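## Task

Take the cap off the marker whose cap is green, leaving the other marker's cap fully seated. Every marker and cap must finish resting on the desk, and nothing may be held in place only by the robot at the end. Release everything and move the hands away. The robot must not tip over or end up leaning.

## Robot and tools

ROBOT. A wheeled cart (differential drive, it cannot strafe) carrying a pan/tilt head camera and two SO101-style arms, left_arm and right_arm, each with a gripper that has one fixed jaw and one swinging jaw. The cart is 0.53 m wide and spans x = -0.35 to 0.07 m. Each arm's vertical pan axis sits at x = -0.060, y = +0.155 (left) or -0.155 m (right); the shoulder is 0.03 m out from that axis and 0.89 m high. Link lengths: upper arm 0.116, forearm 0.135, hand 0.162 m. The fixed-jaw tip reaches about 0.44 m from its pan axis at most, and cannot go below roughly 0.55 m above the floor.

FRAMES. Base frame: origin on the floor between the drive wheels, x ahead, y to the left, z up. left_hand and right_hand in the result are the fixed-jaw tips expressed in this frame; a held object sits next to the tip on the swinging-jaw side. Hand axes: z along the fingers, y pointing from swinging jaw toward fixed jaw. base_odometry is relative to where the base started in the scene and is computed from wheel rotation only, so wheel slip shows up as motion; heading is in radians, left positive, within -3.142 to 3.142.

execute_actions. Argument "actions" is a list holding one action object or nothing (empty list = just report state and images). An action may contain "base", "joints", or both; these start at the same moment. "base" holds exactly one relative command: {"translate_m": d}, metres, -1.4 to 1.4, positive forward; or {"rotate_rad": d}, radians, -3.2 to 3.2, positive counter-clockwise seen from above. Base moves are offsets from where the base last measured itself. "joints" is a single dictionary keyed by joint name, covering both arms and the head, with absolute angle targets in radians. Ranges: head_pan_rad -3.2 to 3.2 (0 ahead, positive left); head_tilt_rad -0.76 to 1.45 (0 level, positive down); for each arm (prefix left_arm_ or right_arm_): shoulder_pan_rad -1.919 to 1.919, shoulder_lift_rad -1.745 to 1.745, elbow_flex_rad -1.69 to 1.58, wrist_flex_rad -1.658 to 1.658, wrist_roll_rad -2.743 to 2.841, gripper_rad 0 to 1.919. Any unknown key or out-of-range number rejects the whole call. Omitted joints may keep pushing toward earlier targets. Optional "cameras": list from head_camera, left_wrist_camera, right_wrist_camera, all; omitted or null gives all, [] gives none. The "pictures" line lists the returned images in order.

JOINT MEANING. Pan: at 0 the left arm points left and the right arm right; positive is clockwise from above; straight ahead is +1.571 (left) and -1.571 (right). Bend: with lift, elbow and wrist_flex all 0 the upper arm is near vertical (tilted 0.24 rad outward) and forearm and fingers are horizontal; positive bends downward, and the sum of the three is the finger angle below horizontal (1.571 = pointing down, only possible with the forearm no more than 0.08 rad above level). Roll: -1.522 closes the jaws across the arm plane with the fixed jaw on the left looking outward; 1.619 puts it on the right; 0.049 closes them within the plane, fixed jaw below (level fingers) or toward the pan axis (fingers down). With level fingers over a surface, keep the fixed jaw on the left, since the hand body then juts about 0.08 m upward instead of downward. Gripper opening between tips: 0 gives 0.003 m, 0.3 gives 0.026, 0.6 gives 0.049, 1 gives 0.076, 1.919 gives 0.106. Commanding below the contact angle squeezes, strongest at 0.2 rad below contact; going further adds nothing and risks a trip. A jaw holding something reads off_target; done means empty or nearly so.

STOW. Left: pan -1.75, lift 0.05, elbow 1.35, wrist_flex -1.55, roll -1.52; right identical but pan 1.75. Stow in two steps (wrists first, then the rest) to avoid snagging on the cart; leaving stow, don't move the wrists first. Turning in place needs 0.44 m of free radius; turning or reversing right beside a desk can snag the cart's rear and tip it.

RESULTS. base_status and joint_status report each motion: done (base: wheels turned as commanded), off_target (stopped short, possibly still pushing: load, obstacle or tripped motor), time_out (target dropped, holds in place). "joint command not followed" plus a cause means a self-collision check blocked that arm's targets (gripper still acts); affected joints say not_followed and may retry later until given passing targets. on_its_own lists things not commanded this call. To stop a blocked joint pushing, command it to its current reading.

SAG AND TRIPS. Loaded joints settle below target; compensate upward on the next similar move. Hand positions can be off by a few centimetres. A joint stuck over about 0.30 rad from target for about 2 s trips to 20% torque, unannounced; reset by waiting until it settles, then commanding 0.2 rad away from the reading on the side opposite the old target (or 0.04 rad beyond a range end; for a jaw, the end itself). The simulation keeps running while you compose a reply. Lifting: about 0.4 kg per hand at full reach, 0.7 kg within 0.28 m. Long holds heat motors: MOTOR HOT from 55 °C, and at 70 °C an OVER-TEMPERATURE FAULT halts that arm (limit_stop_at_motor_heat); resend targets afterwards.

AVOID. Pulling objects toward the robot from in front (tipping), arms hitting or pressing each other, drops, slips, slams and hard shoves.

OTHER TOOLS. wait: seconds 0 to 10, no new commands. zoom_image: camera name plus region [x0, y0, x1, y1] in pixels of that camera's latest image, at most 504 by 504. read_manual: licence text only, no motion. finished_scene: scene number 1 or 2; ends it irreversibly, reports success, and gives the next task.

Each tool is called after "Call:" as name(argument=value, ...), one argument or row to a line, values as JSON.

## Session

Call:
execute_actions(
  actions=[],
)

Scene clock: 0.00 s.
base_odometry: x=+0.000 y=+0.000 heading=+0.000 (m, m, rad; odometry frame)
base_status: not commanded
joint_positions: head_pan_rad=+0.034 head_tilt_rad=+0.019 left_arm_shoulder_pan_rad=-1.744 left_arm_shoulder_lift_rad=+0.061 left_arm_elbow_flex_rad=+1.414 left_arm_wrist_flex_rad=-1.441 left_arm_wrist_roll_rad=-1.501 left_arm_gripper_rad=+1.920 right_arm_shoulder_pan_rad=+1.759 right_arm_shoulder_lift_rad=+0.063 right_arm_elbow_flex_rad=+1.419 right_arm_wrist_flex_rad=-1.592 right_arm_wrist_roll_rad=-1.493 right_arm_gripper_rad=+1.920
joint_status: not commanded
left_hand: x=-0.2988 y=+0.1055 z=+0.8651 quat_wxyz=(-0.053, -0.716, -0.070, +0.693) (m; base frame)
right_hand: x=-0.2993 y=-0.1172 z=+0.8879 quat_wxyz=(-0.081, +0.665, -0.053, -0.741) (m; base frame)
pictures: head_camera, left_wrist_camera, right_wrist_camera
Images, in order (width x height): head_camera 644x476, left_wrist_camera 644x476, right_wrist_camera 644x476.

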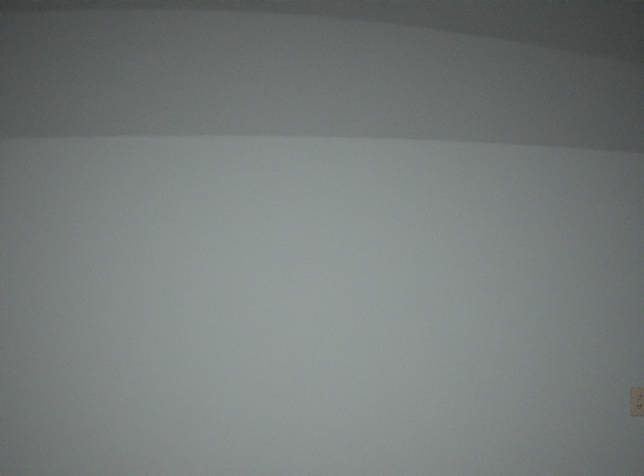

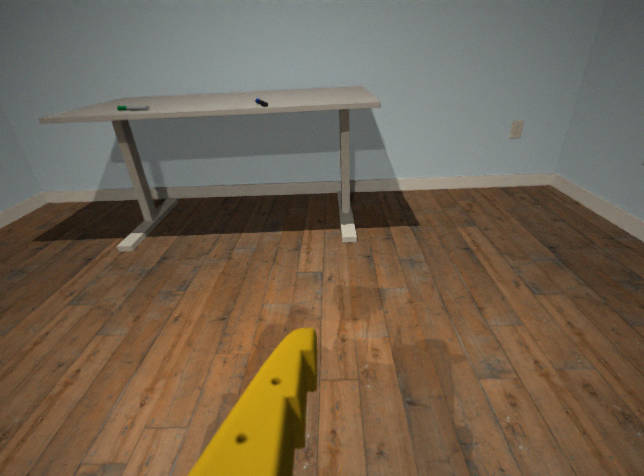

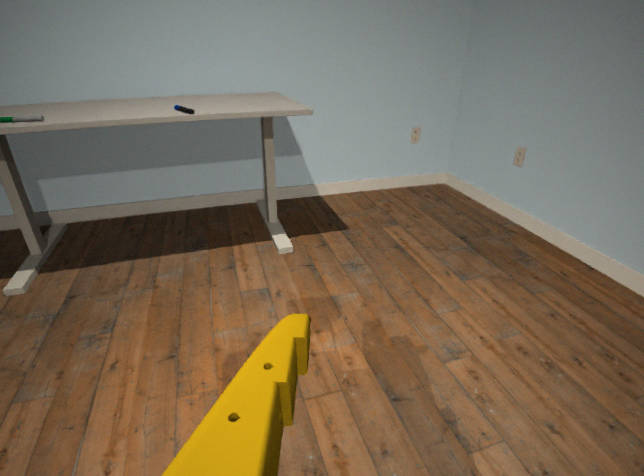

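Call:
execute_actions(
  actions=[
    {"joints":{"head_pan_rad":-2.85,"head_tilt_rad":0.3}},
  ],
  cameras=["head_camera"],
)

Scene clock: 2.93 s.
base_odometry: x=+0.000 y=+0.000 heading=+0.000 (m, m, rad; odometry frame)
base_status: not commanded
joint_positions: head_pan_rad=-2.840 head_tilt_rad=+0.293 left_arm_shoulder_pan_rad=-1.744 left_arm_shoulder_lift_rad=+0.061 left_arm_elbow_flex_rad=+1.414 left_arm_wrist_flex_rad=-1.441 left_arm_wrist_roll_rad=-1.501 left_arm_gripper_rad=+1.920 right_arm_shoulder_pan_rad=+1.759 right_arm_shoulder_lift_rad=+0.063 right_arm_elbow_flex_rad=+1.419 right_arm_wrist_flex_rad=-1.592 right_arm_wrist_roll_rad=-1.493 right_arm_gripper_rad=+1.920
joint_status: all done
left_hand: x=-0.2988 y=+0.1055 z=+0.8651 quat_wxyz=(-0.053, -0.716, -0.070, +0.693) (m; base frame)
right_hand: x=-0.2993 y=-0.1172 z=+0.8879 quat_wxyz=(-0.081, +0.665, -0.053, -0.741) (m; base frame)
pictures: head_camera
Images, in order (width x height): head_camera 644x476.

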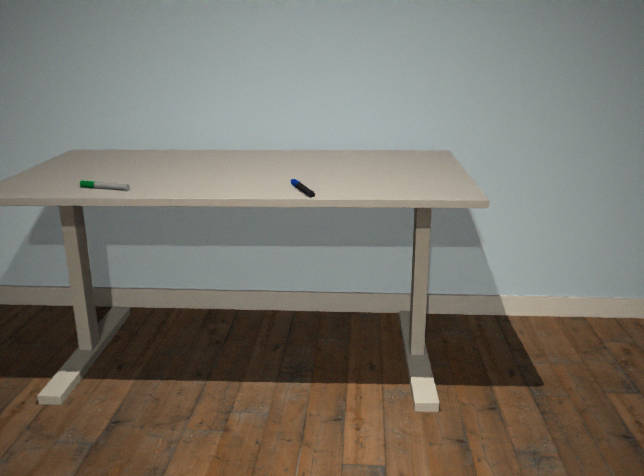

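Call:
execute_actions(
  actions=[
    {"base":{"rotate_rad":-1.28},"joints":{"head_pan_rad":0,"head_tilt_rad":0.6}},
  ],
  cameras=[],
)

Call:
execute_actions(
  actions=[
    {"base":{"translate_m":0.57}},
  ],
  cameras=[],
)

Call:
execute_actions(
  actions=[
    {"base":{"rotate_rad":-1.571}},
  ],
  cameras=[],
)

Call:
execute_actions(
  actions=[
    {"base":{"translate_m":1.4},"joints":{"left_arm_shoulder_pan_rad":1.8,"right_arm_shoulder_pan_rad":-1.85,"left_arm_shoulder_lift_rad":0.5,"right_arm_shoulder_lift_rad":0.5,"left_arm_elbow_flex_rad":-0.7,"right_arm_elbow_flex_rad":-0.7}},
  ],
  cameras=["head_camera"],
)

Scene clock: 7.37 s.
base_odometry: x=-0.001 y=+0.000 heading=-1.279 (m, m, rad; odometry frame)
base_status: done
joint_positions: head_pan_rad=-0.010 head_tilt_rad=+0.594 left_arm_shoulder_pan_rad=-1.744 left_arm_shoulder_lift_rad=+0.061 left_arm_elbow_flex_rad=+1.414 left_arm_wrist_flex_rad=-1.441 left_arm_wrist_roll_rad=-1.501 left_arm_gripper_rad=+1.920 right_arm_shoulder_pan_rad=+1.759 right_arm_shoulder_lift_rad=+0.063 right_arm_elbow_flex_rad=+1.419 right_arm_wrist_flex_rad=-1.592 right_arm_wrist_roll_rad=-1.493 right_arm_gripper_rad=+1.920
joint_status: all done
left_hand: x=-0.2988 y=+0.1055 z=+0.8651 quat_wxyz=(-0.053, -0.716, -0.070, +0.693) (m; base frame)
right_hand: x=-0.2993 y=-0.1172 z=+0.8879 quat_wxyz=(-0.081, +0.665, -0.053, -0.741) (m; base frame)
pictures: none
No camera images: the call's "cameras" was empty. Leave "cameras" out to get every camera's image.

Scene clock: 11.13 s.
base_odometry: x=+0.162 y=-0.546 heading=-1.281 (m, m, rad; odometry frame)
base_status: done
joint_positions: head_pan_rad=-0.010 head_tilt_rad=+0.594 left_arm_shoulder_pan_rad=-1.744 left_arm_shoulder_lift_rad=+0.061 left_arm_elbow_flex_rad=+1.414 left_arm_wrist_flex_rad=-1.441 left_arm_wrist_roll_rad=-1.501 left_arm_gripper_rad=+1.920 right_arm_shoulder_pan_rad=+1.759 right_arm_shoulder_lift_rad=+0.063 right_arm_elbow_flex_rad=+1.419 right_arm_wrist_flex_rad=-1.592 right_arm_wrist_roll_rad=-1.493 right_arm_gripper_rad=+1.920
joint_status: not commanded
left_hand: x=-0.2988 y=+0.1055 z=+0.8651 quat_wxyz=(-0.053, -0.716, -0.070, +0.693) (m; base frame)
right_hand: x=-0.2993 y=-0.1172 z=+0.8879 quat_wxyz=(-0.081, +0.665, -0.053, -0.741) (m; base frame)
pictures: none
No camera images: the call's "cameras" was empty. Leave "cameras" out to get every camera's image.

Scene clock: 13.80 s.
base_odometry: x=+0.162 y=-0.546 heading=-2.851 (m, m, rad; odometry frame)
base_status: done
joint_positions: head_pan_rad=-0.010 head_tilt_rad=+0.594 left_arm_shoulder_pan_rad=-1.744 left_arm_shoulder_lift_rad=+0.061 left_arm_elbow_flex_rad=+1.414 left_arm_wrist_flex_rad=-1.441 left_arm_wrist_roll_rad=-1.501 left_arm_gripper_rad=+1.920 right_arm_shoulder_pan_rad=+1.759 right_arm_shoulder_lift_rad=+0.063 right_arm_elbow_flex_rad=+1.419 right_arm_wrist_flex_rad=-1.592 right_arm_wrist_roll_rad=-1.493 right_arm_gripper_rad=+1.920
joint_status: not commanded
left_hand: x=-0.2988 y=+0.1055 z=+0.8651 quat_wxyz=(-0.053, -0.716, -0.070, +0.693) (m; base frame)
right_hand: x=-0.2993 y=-0.1172 z=+0.8879 quat_wxyz=(-0.081, +0.665, -0.053, -0.741) (m; base frame)
pictures: none
No camera images: the call's "cameras" was empty. Leave "cameras" out to get every camera's image.

Scene clock: 21.57 s.
base_odometry: x=-1.180 y=-0.947 heading=-2.849 (m, m, rad; odometry frame)
base_status: done
joint_positions: head_pan_rad=-0.010 head_tilt_rad=+0.594 left_arm_shoulder_pan_rad=+1.794 left_arm_shoulder_lift_rad=+0.515 left_arm_elbow_flex_rad=-0.673 left_arm_wrist_flex_rad=-1.441 left_arm_wrist_roll_rad=-1.501 left_arm_gripper_rad=+1.920 right_arm_shoulder_pan_rad=-1.839 right_arm_shoulder_lift_rad=+0.518 right_arm_elbow_flex_rad=-0.670 right_arm_wrist_flex_rad=-1.592 right_arm_wrist_roll_rad=-1.493 right_arm_gripper_rad=+1.920
joint_status: all done
left_hand: x=+0.1744 y=+0.1098 z=+1.1650 quat_wxyz=(+0.992, -0.001, -0.014, -0.122) (m; base frame)
right_hand: x=+0.1461 y=-0.0903 z=+1.1617 quat_wxyz=(+0.989, +0.013, -0.085, +0.119) (m; base frame)
pictures: head_camera
Images, in order (width x height): head_camera 644x476.

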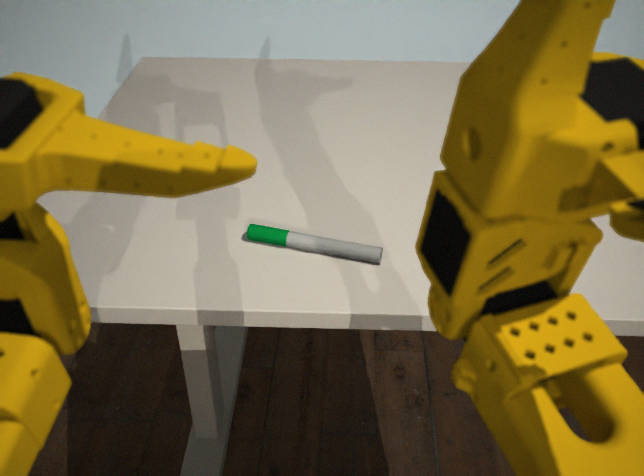

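Call:
execute_actions(
  actions=[
    {"base":{"rotate_rad":-0.08},"joints":{"left_arm_wrist_flex_rad":1.25,"right_arm_wrist_flex_rad":1.25,"left_arm_wrist_roll_rad":0.0,"right_arm_wrist_roll_rad":2.6,"left_arm_gripper_rad":0.9,"right_arm_gripper_rad":0.9,"head_tilt_rad":1.05}},
  ],
  cameras=[],
)

Call:
execute_actions(
  actions=[
    {"base":{"translate_m":0.22}},
  ],
)

Scene clock: 26.53 s.
base_odometry: x=-1.180 y=-0.947 heading=-2.931 (m, m, rad; odometry frame)
base_status: done
joint_positions: head_pan_rad=-0.010 head_tilt_rad=+1.045 left_arm_shoulder_pan_rad=+1.794 left_arm_shoulder_lift_rad=+0.518 left_arm_elbow_flex_rad=-0.674 left_arm_wrist_flex_rad=+1.247 left_arm_wrist_roll_rad=-0.007 left_arm_gripper_rad=+0.911 right_arm_shoulder_pan_rad=-1.841 right_arm_shoulder_lift_rad=+0.523 right_arm_elbow_flex_rad=-0.670 right_arm_wrist_flex_rad=+1.246 right_arm_wrist_roll_rad=+2.591 right_arm_gripper_rad=+0.909
joint_status: all done
left_hand: x=+0.2424 y=+0.0865 z=+0.8580 quat_wxyz=(+0.154, -0.585, +0.776, -0.182) (m; base frame)
right_hand: x=+0.2520 y=-0.0732 z=+0.8626 quat_wxyz=(-0.080, -0.791, -0.565, -0.220) (m; base frame)
pictures: none
No camera images: the call's "cameras" was empty. Leave "cameras" out to get every camera's image.

Scene clock: 28.40 s.
base_odometry: x=-1.395 y=-0.992 heading=-2.933 (m, m, rad; odometry frame)
base_status: done
joint_positions: head_pan_rad=-0.010 head_tilt_rad=+1.045 left_arm_shoulder_pan_rad=+1.794 left_arm_shoulder_lift_rad=+0.518 left_arm_elbow_flex_rad=-0.674 left_arm_wrist_flex_rad=+1.247 left_arm_wrist_roll_rad=-0.007 left_arm_gripper_rad=+0.911 right_arm_shoulder_pan_rad=-1.841 right_arm_shoulder_lift_rad=+0.523 right_arm_elbow_flex_rad=-0.670 right_arm_wrist_flex_rad=+1.248 right_arm_wrist_roll_rad=+2.591 right_arm_gripper_rad=+0.909
joint_status: not commanded
left_hand: x=+0.2424 y=+0.0865 z=+0.8580 quat_wxyz=(+0.154, -0.585, +0.776, -0.182) (m; base frame)
right_hand: x=+0.2518 y=-0.0733 z=+0.8625 quat_wxyz=(-0.080, -0.791, -0.566, -0.219) (m; base frame)
pictures: head_camera, left_wrist_camera, right_wrist_camera
Images, in order (width x height): head_camera 644x476, left_wrist_camera 644x476, right_wrist_camera 644x476.

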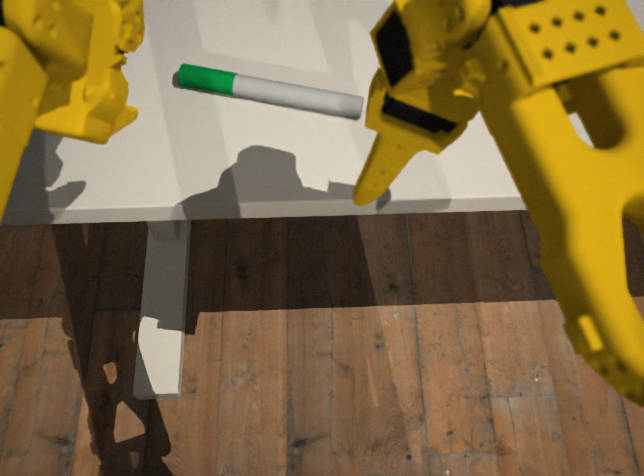

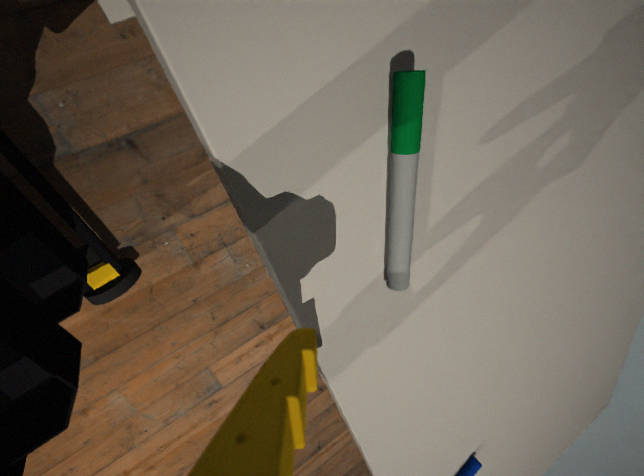

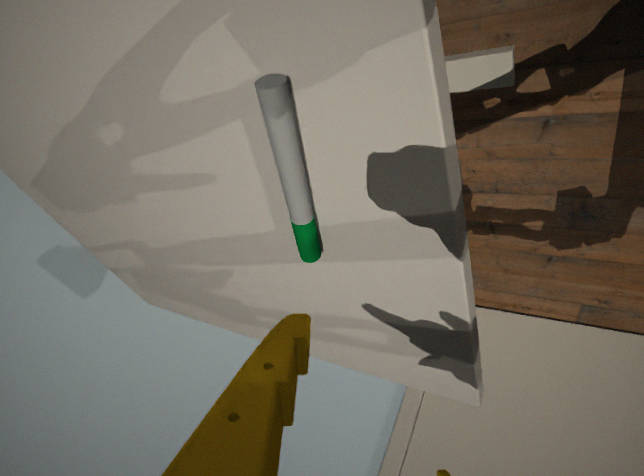

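Call:
execute_actions(
  actions=[
    {"base":{"translate_m":0.115},"joints":{"left_arm_shoulder_pan_rad":1.83,"right_arm_shoulder_pan_rad":-1.88,"left_arm_shoulder_lift_rad":0.72,"right_arm_shoulder_lift_rad":0.76,"left_arm_elbow_flex_rad":-0.79,"right_arm_elbow_flex_rad":-0.83,"left_arm_wrist_flex_rad":1.12,"right_arm_wrist_flex_rad":1.0,"left_arm_wrist_roll_rad":0.12,"right_arm_wrist_roll_rad":2.68}},
  ],
  cameras=["head_camera"],
)

Call:
execute_actions(
  actions=[
    {"joints":{"left_arm_shoulder_lift_rad":0.9,"right_arm_shoulder_lift_rad":0.95,"right_arm_wrist_flex_rad":0.97}},
  ],
)

Scene clock: 30.50 s.
base_odometry: x=-1.508 y=-1.016 heading=-2.934 (m, m, rad; odometry frame)
base_status: done
joint_positions: head_pan_rad=-0.010 head_tilt_rad=+1.045 left_arm_shoulder_pan_rad=+1.824 left_arm_shoulder_lift_rad=+0.739 left_arm_elbow_flex_rad=-0.756 left_arm_wrist_flex_rad=+1.132 left_arm_wrist_roll_rad=+0.114 left_arm_gripper_rad=+0.911 right_arm_shoulder_pan_rad=-1.870 right_arm_shoulder_lift_rad=+0.784 right_arm_elbow_flex_rad=-0.795 right_arm_wrist_flex_rad=+1.010 right_arm_wrist_roll_rad=+2.671 right_arm_gripper_rad=+0.909
joint_status: all done
left_hand: x=+0.2547 y=+0.0725 z=+0.8182 quat_wxyz=(+0.132, -0.621, +0.751, -0.183) (m; base frame)
right_hand: x=+0.2826 y=-0.0534 z=+0.8295 quat_wxyz=(-0.104, -0.749, -0.600, -0.262) (m; base frame)
pictures: head_camera
Images, in order (width x height): head_camera 644x476.

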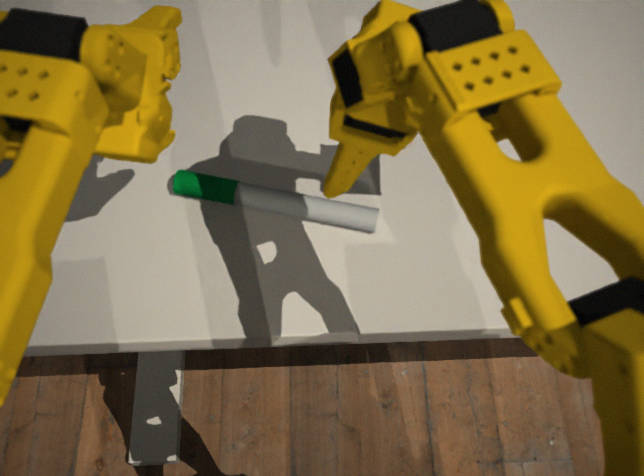

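Scene clock: 31.30 s.
base_odometry: x=-1.508 y=-1.016 heading=-2.934 (m, m, rad; odometry frame)
base_status: not commanded
joint_positions: head_pan_rad=-0.010 head_tilt_rad=+1.045 left_arm_shoulder_pan_rad=+1.824 left_arm_shoulder_lift_rad=+0.920 left_arm_elbow_flex_rad=-0.759 left_arm_wrist_flex_rad=+1.130 left_arm_wrist_roll_rad=+0.114 left_arm_gripper_rad=+0.911 right_arm_shoulder_pan_rad=-1.870 right_arm_shoulder_lift_rad=+0.975 right_arm_elbow_flex_rad=-0.796 right_arm_wrist_flex_rad=+0.979 right_arm_wrist_roll_rad=+2.671 right_arm_gripper_rad=+0.909
joint_status: all done
left_hand: x=+0.2375 y=+0.0770 z=+0.7669 quat_wxyz=(+0.082, -0.631, +0.763, -0.113) (m; base frame)
right_hand: x=+0.2696 y=-0.0574 z=+0.7707 quat_wxyz=(-0.075, -0.764, -0.612, -0.190) (m; base frame)
pictures: head_camera, left_wrist_camera, right_wrist_camera
Images, in order (width x height): head_camera 644x476, left_wrist_camera 644x476, right_wrist_camera 644x476.

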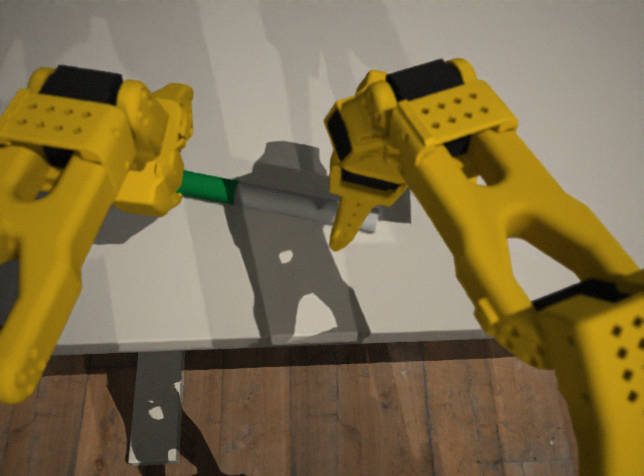

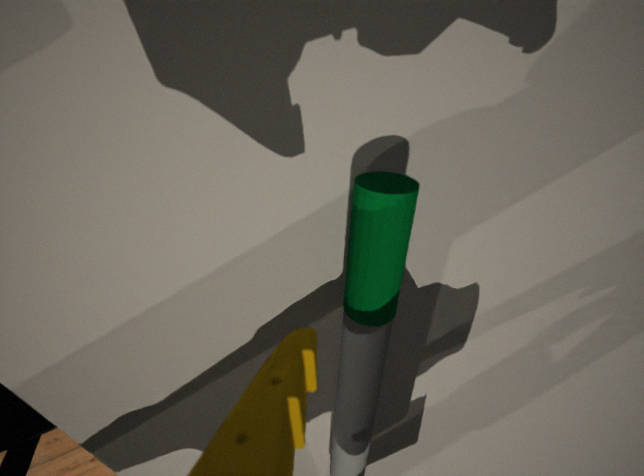

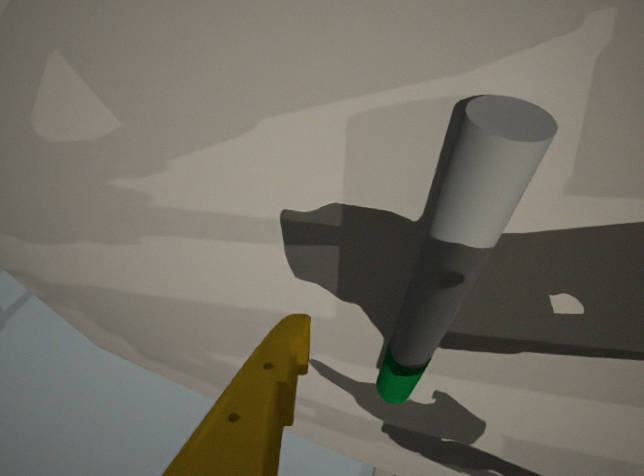

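Call:
execute_actions(
  actions=[
    {"joints":{"left_arm_shoulder_lift_rad":0.99,"right_arm_shoulder_lift_rad":1.06,"right_arm_wrist_flex_rad":0.88,"left_arm_wrist_flex_rad":0.98,"left_arm_shoulder_pan_rad":1.8,"left_arm_gripper_rad":0.7,"right_arm_gripper_rad":0.7}},
  ],
)

Scene clock: 32.70 s.
base_odometry: x=-1.508 y=-1.016 heading=-2.934 (m, m, rad; odometry frame)
base_status: not commanded
joint_positions: head_pan_rad=-0.010 head_tilt_rad=+1.045 left_arm_shoulder_pan_rad=+1.807 left_arm_shoulder_lift_rad=+1.010 left_arm_elbow_flex_rad=-0.759 left_arm_wrist_flex_rad=+0.991 left_arm_wrist_roll_rad=+0.114 left_arm_gripper_rad=+0.711 right_arm_shoulder_pan_rad=-1.870 right_arm_shoulder_lift_rad=+1.084 right_arm_elbow_flex_rad=-0.798 right_arm_wrist_flex_rad=+0.890 right_arm_wrist_roll_rad=+2.671 right_arm_gripper_rad=+0.709
joint_status: all done
left_hand: x=+0.2479 y=+0.0798 z=+0.7470 quat_wxyz=(+0.097, -0.635, +0.755, -0.132) (m; base frame)
right_hand: x=+0.2679 y=-0.0579 z=+0.7432 quat_wxyz=(-0.072, -0.766, -0.613, -0.182) (m; base frame)
pictures: head_camera, left_wrist_camera, right_wrist_camera
Images, in order (width x height): head_camera 644x476, left_wrist_camera 644x476, right_wrist_camera 644x476.

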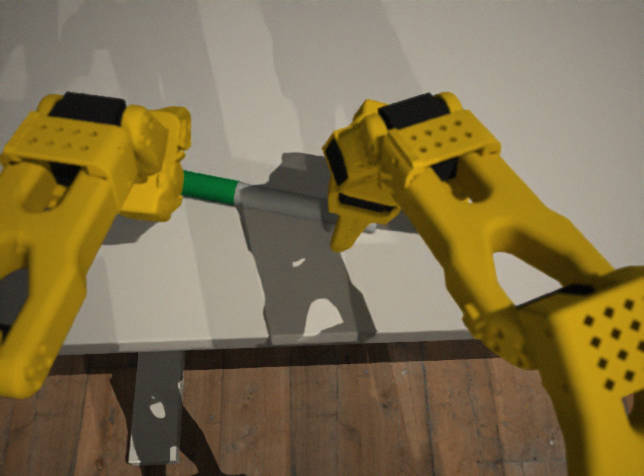

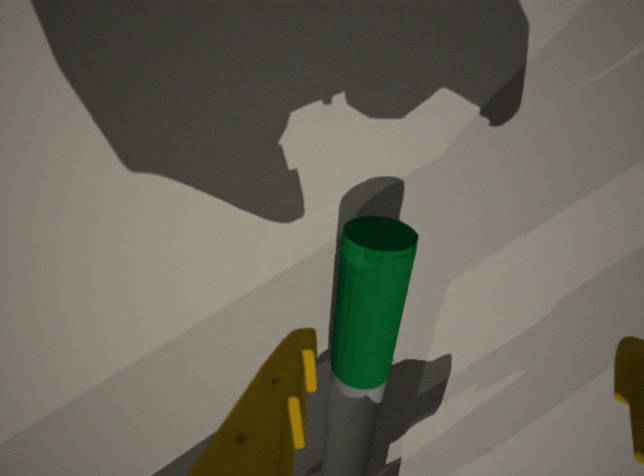

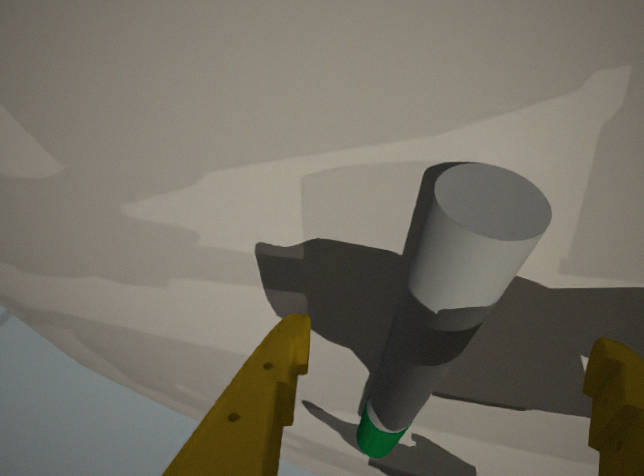

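Call:
execute_actions(
  actions=[
    {"joints":{"left_arm_shoulder_lift_rad":1.05,"right_arm_shoulder_lift_rad":1.16,"right_arm_wrist_flex_rad":0.84,"left_arm_wrist_flex_rad":1.0,"right_arm_shoulder_pan_rad":-1.91,"left_arm_gripper_rad":0.5,"right_arm_gripper_rad":0.5}},
  ],
)

Call:
execute_actions(
  actions=[
    {"joints":{"left_arm_gripper_rad":0.0,"right_arm_gripper_rad":0.0,"right_arm_shoulder_lift_rad":1.22,"left_arm_shoulder_lift_rad":1.08}},
  ],
)

Scene clock: 33.87 s.
base_odometry: x=-1.508 y=-1.016 heading=-2.934 (m, m, rad; odometry frame)
base_status: not commanded
joint_positions: head_pan_rad=-0.010 head_tilt_rad=+1.045 left_arm_shoulder_pan_rad=+1.807 left_arm_shoulder_lift_rad=+1.069 left_arm_elbow_flex_rad=-0.760 left_arm_wrist_flex_rad=+0.995 left_arm_wrist_roll_rad=+0.114 left_arm_gripper_rad=+0.511 right_arm_shoulder_pan_rad=-1.901 right_arm_shoulder_lift_rad=+1.153 right_arm_elbow_flex_rad=-0.825 right_arm_wrist_flex_rad=+0.847 right_arm_wrist_roll_rad=+2.671 right_arm_gripper_rad=+0.510
joint_status: all done
left_hand: x=+0.2386 y=+0.0820 z=+0.7307 quat_wxyz=(+0.079, -0.638, +0.758, -0.107) (m; base frame)
right_hand: x=+0.2651 y=-0.0478 z=+0.7301 quat_wxyz=(-0.069, -0.756, -0.624, -0.184) (m; base frame)
pictures: head_camera, left_wrist_camera, right_wrist_camera
Images, in order (width x height): head_camera 644x476, left_wrist_camera 644x476, right_wrist_camera 644x476.

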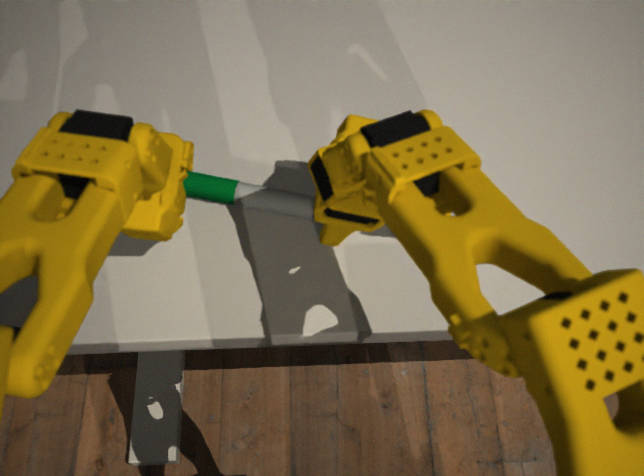

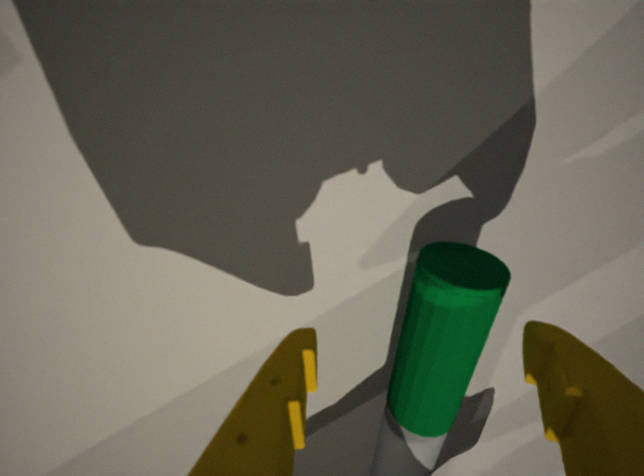

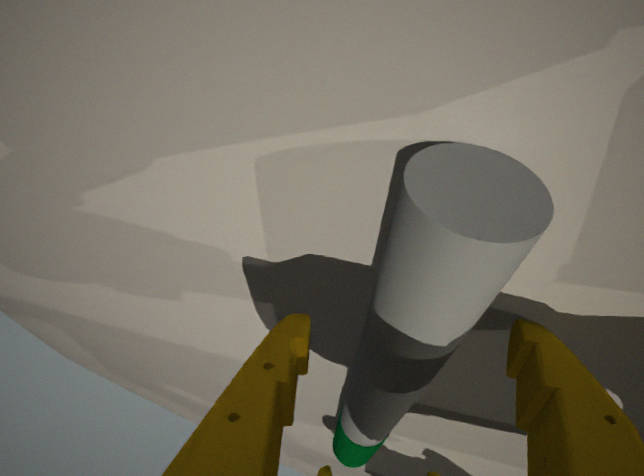

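Scene clock: 34.70 s.
base_odometry: x=-1.508 y=-1.016 heading=-2.934 (m, m, rad; odometry frame)
base_status: not commanded
joint_positions: head_pan_rad=-0.010 head_tilt_rad=+1.045 left_arm_shoulder_pan_rad=+1.804 left_arm_shoulder_lift_rad=+1.101 left_arm_elbow_flex_rad=-0.785 left_arm_wrist_flex_rad=+0.995 left_arm_wrist_roll_rad=+0.114 left_arm_gripper_rad=+0.012 right_arm_shoulder_pan_rad=-1.907 right_arm_shoulder_lift_rad=+1.186 right_arm_elbow_flex_rad=-0.833 right_arm_wrist_flex_rad=+0.841 right_arm_wrist_roll_rad=+2.671 right_arm_gripper_rad=+0.205
joint_status: right_arm_gripper_rad off_target (ended at +0.205, target +0.000); the others done
left_hand: x=+0.2383 y=+0.0831 z=+0.7258 quat_wxyz=(+0.077, -0.640, +0.758, -0.104) (m; base frame)
right_hand: x=+0.2615 y=-0.0468 z=+0.7220 quat_wxyz=(-0.066, -0.755, -0.628, -0.176) (m; base frame)
pictures: head_camera, left_wrist_camera, right_wrist_camera
Images, in order (width x height): head_camera 644x476, left_wrist_camera 644x476, right_wrist_camera 644x476.

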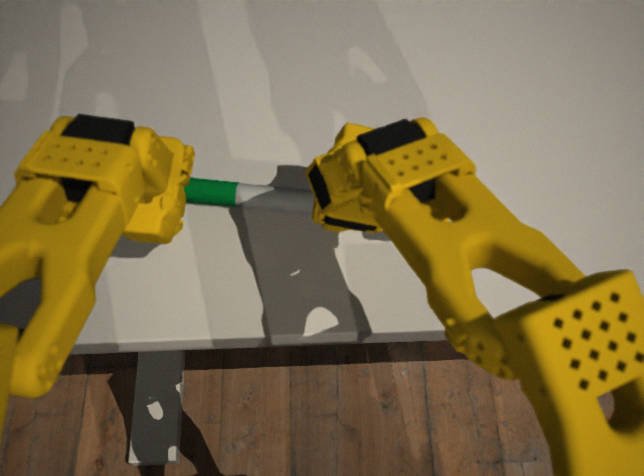

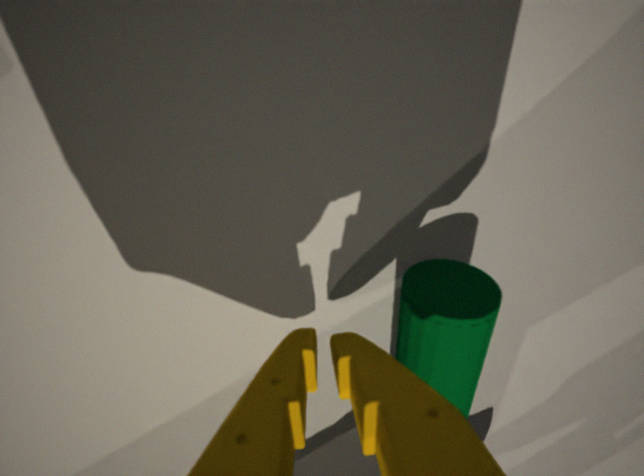

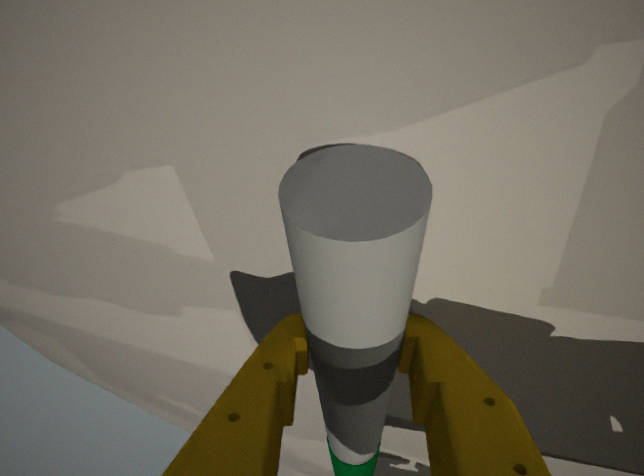

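Call:
execute_actions(
  actions=[
    {"joints":{"left_arm_shoulder_lift_rad":0.94,"left_arm_elbow_flex_rad":-0.79}},
  ],
  cameras=[],
)

Call:
execute_actions(
  actions=[
    {"joints":{"left_arm_gripper_rad":0.6,"left_arm_wrist_flex_rad":0.88,"left_arm_shoulder_pan_rad":1.83,"left_arm_wrist_roll_rad":0.25}},
  ],
  cameras=[],
)

Call:
execute_actions(
  actions=[
    {"joints":{"left_arm_shoulder_lift_rad":1.13}},
  ],
)

Scene clock: 35.83 s.
base_odometry: x=-1.508 y=-1.016 heading=-2.934 (m, m, rad; odometry frame)
base_status: not commanded
joint_positions: head_pan_rad=-0.010 head_tilt_rad=+1.045 left_arm_shoulder_pan_rad=+1.804 left_arm_shoulder_lift_rad=+1.003 left_arm_elbow_flex_rad=-0.783 left_arm_wrist_flex_rad=+0.995 left_arm_wrist_roll_rad=+0.114 left_arm_gripper_rad=+0.011 right_arm_shoulder_pan_rad=-1.907 right_arm_shoulder_lift_rad=+1.186 right_arm_elbow_flex_rad=-0.833 right_arm_wrist_flex_rad=+0.841 right_arm_wrist_roll_rad=+2.671 right_arm_gripper_rad=+0.205
joint_status: all done
left_hand: x=+0.2528 y=+0.0796 z=+0.7534 quat_wxyz=(+0.105, -0.635, +0.752, -0.142) (m; base frame)
right_hand: x=+0.2615 y=-0.0468 z=+0.7220 quat_wxyz=(-0.066, -0.755, -0.628, -0.176) (m; base frame)
pictures: none
No camera images: the call's "cameras" was empty. Leave "cameras" out to get every camera's image.

Scene clock: 36.67 s.
base_odometry: x=-1.508 y=-1.016 heading=-2.934 (m, m, rad; odometry frame)
base_status: not commanded
joint_positions: head_pan_rad=-0.010 head_tilt_rad=+1.045 left_arm_shoulder_pan_rad=+1.823 left_arm_shoulder_lift_rad=+1.003 left_arm_elbow_flex_rad=-0.783 left_arm_wrist_flex_rad=+0.891 left_arm_wrist_roll_rad=+0.244 left_arm_gripper_rad=+0.588 right_arm_shoulder_pan_rad=-1.907 right_arm_shoulder_lift_rad=+1.186 right_arm_elbow_flex_rad=-0.833 right_arm_wrist_flex_rad=+0.841 right_arm_wrist_roll_rad=+2.671 right_arm_gripper_rad=+0.205
joint_status: all done
left_hand: x=+0.2664 y=+0.0690 z=+0.7594 quat_wxyz=(+0.121, -0.669, +0.708, -0.193) (m; base frame)
right_hand: x=+0.2615 y=-0.0468 z=+0.7220 quat_wxyz=(-0.066, -0.755, -0.628, -0.176) (m; base frame)
pictures: none
No camera images: the call's "cameras" was empty. Leave "cameras" out to get every camera's image.

Scene clock: 37.40 s.
base_odometry: x=-1.508 y=-1.016 heading=-2.934 (m, m, rad; odometry frame)
base_status: not commanded
joint_positions: head_pan_rad=-0.010 head_tilt_rad=+1.045 left_arm_shoulder_pan_rad=+1.823 left_arm_shoulder_lift_rad=+1.135 left_arm_elbow_flex_rad=-0.783 left_arm_wrist_flex_rad=+0.888 left_arm_wrist_roll_rad=+0.244 left_arm_gripper_rad=+0.589 right_arm_shoulder_pan_rad=-1.907 right_arm_shoulder_lift_rad=+1.186 right_arm_elbow_flex_rad=-0.834 right_arm_wrist_flex_rad=+0.840 right_arm_wrist_roll_rad=+2.671 right_arm_gripper_rad=+0.205
joint_status: all done
left_hand: x=+0.2471 y=+0.0739 z=+0.7203 quat_wxyz=(+0.088, -0.678, +0.717, -0.140) (m; base frame)
right_hand: x=+0.2620 y=-0.0467 z=+0.7224 quat_wxyz=(-0.066, -0.755, -0.628, -0.177) (m; base frame)
pictures: head_camera, left_wrist_camera, right_wrist_camera
Images, in order (width x height): head_camera 644x476, left_wrist_camera 644x476, right_wrist_camera 644x476.

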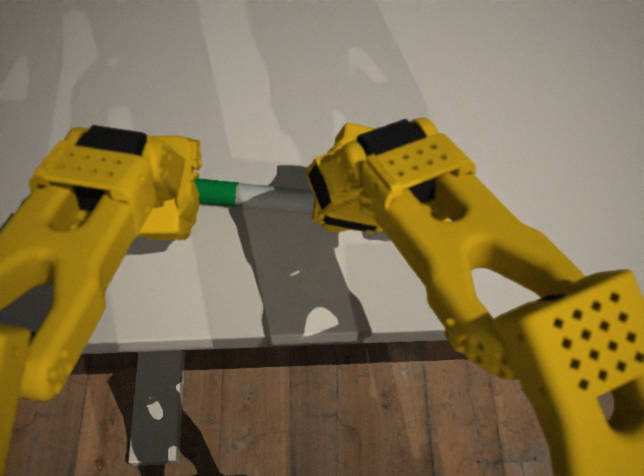

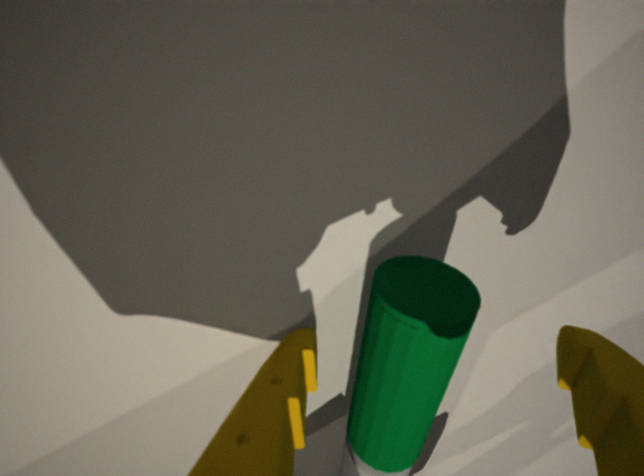

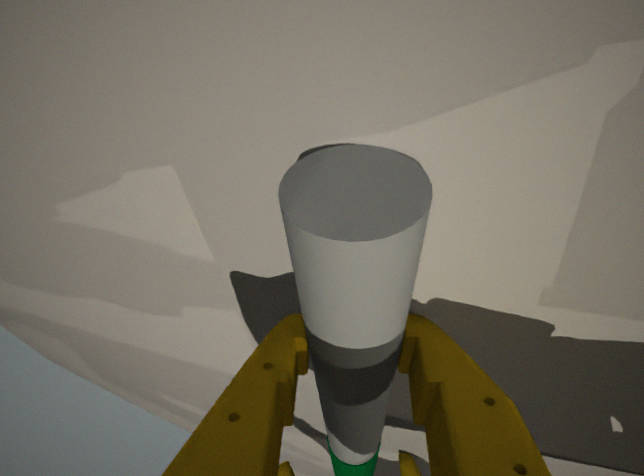

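Fixed tip touches its shadow: low enough. Close.

Call:
execute_actions(
  actions=[
    {"joints":{"left_arm_gripper_rad":0.0}},
  ],
  cameras=["left_wrist_camera"],
)

Call:
execute_actions(
  actions=[
    {"joints":{"left_arm_shoulder_pan_rad":1.68,"left_arm_shoulder_lift_rad":1.1}},
  ],
)

Scene clock: 38.43 s.
base_odometry: x=-1.508 y=-1.016 heading=-2.934 (m, m, rad; odometry frame)
base_status: not commanded
joint_positions: head_pan_rad=-0.010 head_tilt_rad=+1.045 left_arm_shoulder_pan_rad=+1.823 left_arm_shoulder_lift_rad=+1.135 left_arm_elbow_flex_rad=-0.791 left_arm_wrist_flex_rad=+0.879 left_arm_wrist_roll_rad=+0.244 left_arm_gripper_rad=+0.213 right_arm_shoulder_pan_rad=-1.907 right_arm_shoulder_lift_rad=+1.187 right_arm_elbow_flex_rad=-0.834 right_arm_wrist_flex_rad=+0.840 right_arm_wrist_roll_rad=+2.678 right_arm_gripper_rad=+0.205
joint_status: left_arm_gripper_rad off_target (ended at +0.213, target +0.000)
left_hand: x=+0.2500 y=+0.0732 z=+0.7221 quat_wxyz=(+0.092, -0.677, +0.716, -0.147) (m; base frame)
right_hand: x=+0.2618 y=-0.0467 z=+0.7219 quat_wxyz=(-0.067, -0.753, -0.631, -0.176) (m; base frame)
pictures: left_wrist_camera
Images, in order (width x height): left_wrist_camera 644x476.

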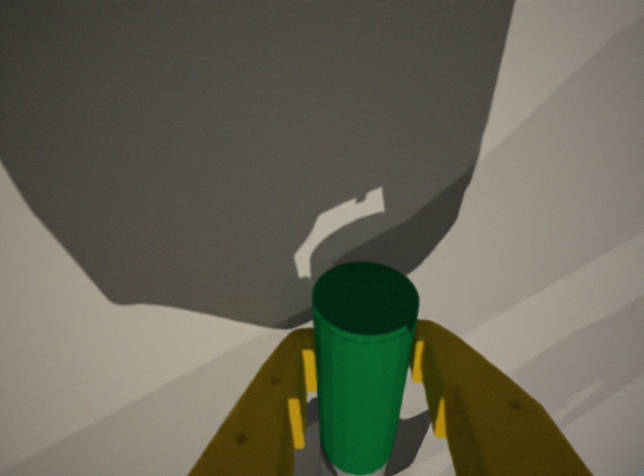

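Scene clock: 39.23 s.
base_odometry: x=-1.508 y=-1.016 heading=-2.934 (m, m, rad; odometry frame)
base_status: not commanded
joint_positions: head_pan_rad=-0.010 head_tilt_rad=+1.045 left_arm_shoulder_pan_rad=+1.691 left_arm_shoulder_lift_rad=+1.133 left_arm_elbow_flex_rad=-0.791 left_arm_wrist_flex_rad=+0.879 left_arm_wrist_roll_rad=+0.244 left_arm_gripper_rad=+0.212 right_arm_shoulder_pan_rad=-1.911 right_arm_shoulder_lift_rad=+1.187 right_arm_elbow_flex_rad=-0.836 right_arm_wrist_flex_rad=+0.838 right_arm_wrist_roll_rad=+2.678 right_arm_gripper_rad=+0.205
joint_status: all done
left_hand: x=+0.2583 y=+0.1146 z=+0.7225 quat_wxyz=(+0.102, -0.722, +0.669, -0.141) (m; base frame)
right_hand: x=+0.2618 y=-0.0450 z=+0.7223 quat_wxyz=(-0.067, -0.751, -0.632, -0.178) (m; base frame)
pictures: head_camera, left_wrist_camera, right_wrist_camera
Images, in order (width x height): head_camera 644x476, left_wrist_camera 644x476, right_wrist_camera 644x476.

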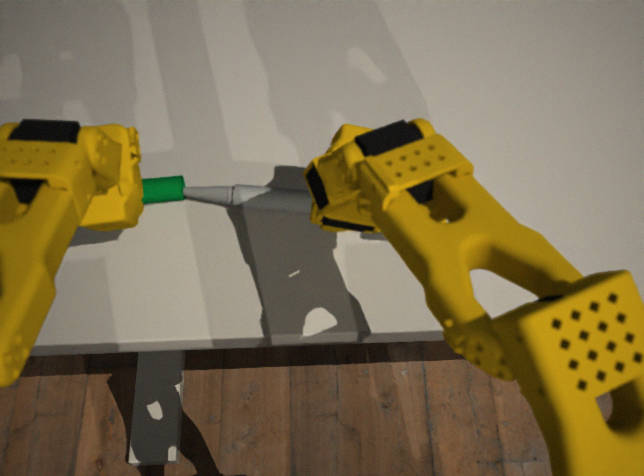

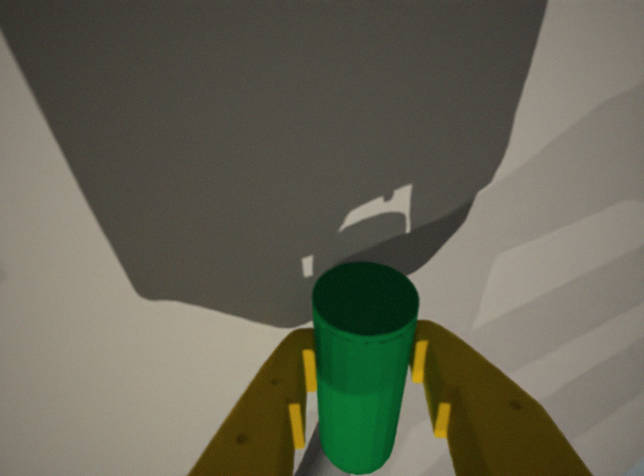

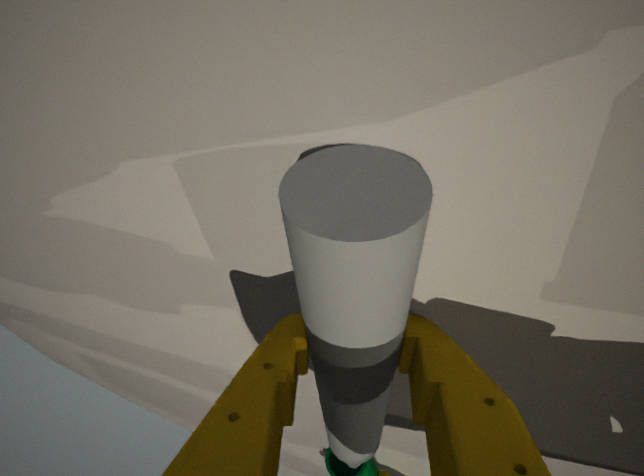

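Call:
execute_actions(
  actions=[
    {"joints":{"left_arm_shoulder_pan_rad":1.58}},
  ],
  cameras=[],
)

Call:
execute_actions(
  actions=[
    {"joints":{"left_arm_gripper_rad":0.6,"right_arm_gripper_rad":0.6,"right_arm_shoulder_lift_rad":1.18}},
  ],
  cameras=[],
)

Call:
execute_actions(
  actions=[
    {"joints":{"left_arm_shoulder_lift_rad":0.6,"right_arm_shoulder_lift_rad":0.7}},
  ],
  cameras=[],
)

Call:
execute_actions(
  actions=[
    {"base":{"translate_m":-0.45},"joints":{"head_tilt_rad":0.6}},
  ],
  cameras=["head_camera"],
)

Scene clock: 40.40 s.
base_odometry: x=-1.508 y=-1.016 heading=-2.934 (m, m, rad; odometry frame)
base_status: not commanded
joint_positions: head_pan_rad=-0.010 head_tilt_rad=+1.045 left_arm_shoulder_pan_rad=+1.591 left_arm_shoulder_lift_rad=+1.133 left_arm_elbow_flex_rad=-0.791 left_arm_wrist_flex_rad=+0.879 left_arm_wrist_roll_rad=+0.244 left_arm_gripper_rad=+0.212 right_arm_shoulder_pan_rad=-1.911 right_arm_shoulder_lift_rad=+1.187 right_arm_elbow_flex_rad=-0.836 right_arm_wrist_flex_rad=+0.838 right_arm_wrist_roll_rad=+2.678 right_arm_gripper_rad=+0.205
joint_status: all done
left_hand: x=+0.2607 y=+0.1465 z=+0.7225 quat_wxyz=(+0.109, -0.755, +0.633, -0.136) (m; base frame)
right_hand: x=+0.2618 y=-0.0450 z=+0.7223 quat_wxyz=(-0.067, -0.751, -0.632, -0.178) (m; base frame)
pictures: none
No camera images: the call's "cameras" was empty. Leave "cameras" out to get every camera's image.

Scene clock: 41.23 s.
base_odometry: x=-1.508 y=-1.016 heading=-2.934 (m, m, rad; odometry frame)
base_status: not commanded
joint_positions: head_pan_rad=-0.010 head_tilt_rad=+1.045 left_arm_shoulder_pan_rad=+1.588 left_arm_shoulder_lift_rad=+1.133 left_arm_elbow_flex_rad=-0.785 left_arm_wrist_flex_rad=+0.879 left_arm_wrist_roll_rad=+0.244 left_arm_gripper_rad=+0.588 right_arm_shoulder_pan_rad=-1.911 right_arm_shoulder_lift_rad=+1.166 right_arm_elbow_flex_rad=-0.842 right_arm_wrist_flex_rad=+0.838 right_arm_wrist_roll_rad=+2.678 right_arm_gripper_rad=+0.584
joint_status: all done
left_hand: x=+0.2596 y=+0.1475 z=+0.7214 quat_wxyz=(+0.107, -0.756, +0.632, -0.133) (m; base frame)
right_hand: x=+0.2662 y=-0.0435 z=+0.7302 quat_wxyz=(-0.071, -0.749, -0.631, -0.190) (m; base frame)
pictures: none
No camera images: the call's "cameras" was empty. Leave "cameras" out to get every camera's image.

Scene clock: 42.33 s.
base_odometry: x=-1.508 y=-1.016 heading=-2.934 (m, m, rad; odometry frame)
base_status: not commanded
joint_positions: head_pan_rad=-0.010 head_tilt_rad=+1.045 left_arm_shoulder_pan_rad=+1.588 left_arm_shoulder_lift_rad=+0.661 left_arm_elbow_flex_rad=-0.782 left_arm_wrist_flex_rad=+0.879 left_arm_wrist_roll_rad=+0.244 left_arm_gripper_rad=+0.589 right_arm_shoulder_pan_rad=-1.911 right_arm_shoulder_lift_rad=+0.761 right_arm_elbow_flex_rad=-0.821 right_arm_wrist_flex_rad=+0.838 right_arm_wrist_roll_rad=+2.678 right_arm_gripper_rad=+0.591
joint_status: all done
left_hand: x=+0.3061 y=+0.1467 z=+0.8712 quat_wxyz=(+0.248, -0.705, +0.589, -0.308) (m; base frame)
right_hand: x=+0.3012 y=-0.0310 z=+0.8619 quat_wxyz=(-0.136, -0.706, -0.594, -0.361) (m; base frame)
pictures: none
No camera images: the call's "cameras" was empty. Leave "cameras" out to get every camera's image.

Scene clock: 45.43 s.
base_odometry: x=-1.068 y=-0.923 heading=-2.933 (m, m, rad; odometry frame)
base_status: done
joint_positions: head_pan_rad=-0.010 head_tilt_rad=+0.614 left_arm_shoulder_pan_rad=+1.588 left_arm_shoulder_lift_rad=+0.661 left_arm_elbow_flex_rad=-0.782 left_arm_wrist_flex_rad=+0.879 left_arm_wrist_roll_rad=+0.244 left_arm_gripper_rad=+0.589 right_arm_shoulder_pan_rad=-1.911 right_arm_shoulder_lift_rad=+0.761 right_arm_elbow_flex_rad=-0.821 right_arm_wrist_flex_rad=+0.838 right_arm_wrist_roll_rad=+2.678 right_arm_gripper_rad=+0.591
joint_status: all done
left_hand: x=+0.3061 y=+0.1467 z=+0.8712 quat_wxyz=(+0.248, -0.705, +0.589, -0.308) (m; base frame)
right_hand: x=+0.3012 y=-0.0310 z=+0.8619 quat_wxyz=(-0.136, -0.706, -0.594, -0.361) (m; base frame)
pictures: head_camera
Images, in order (width x height): head_camera 644x476.

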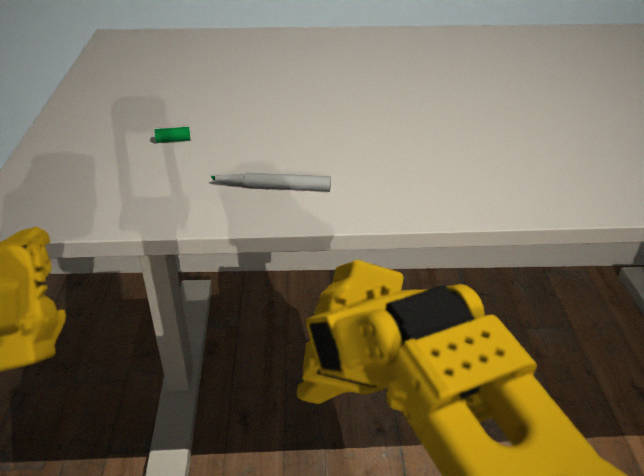

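Call:
finished_scene(
  scene=2,
)

The scene is finished: the task was done.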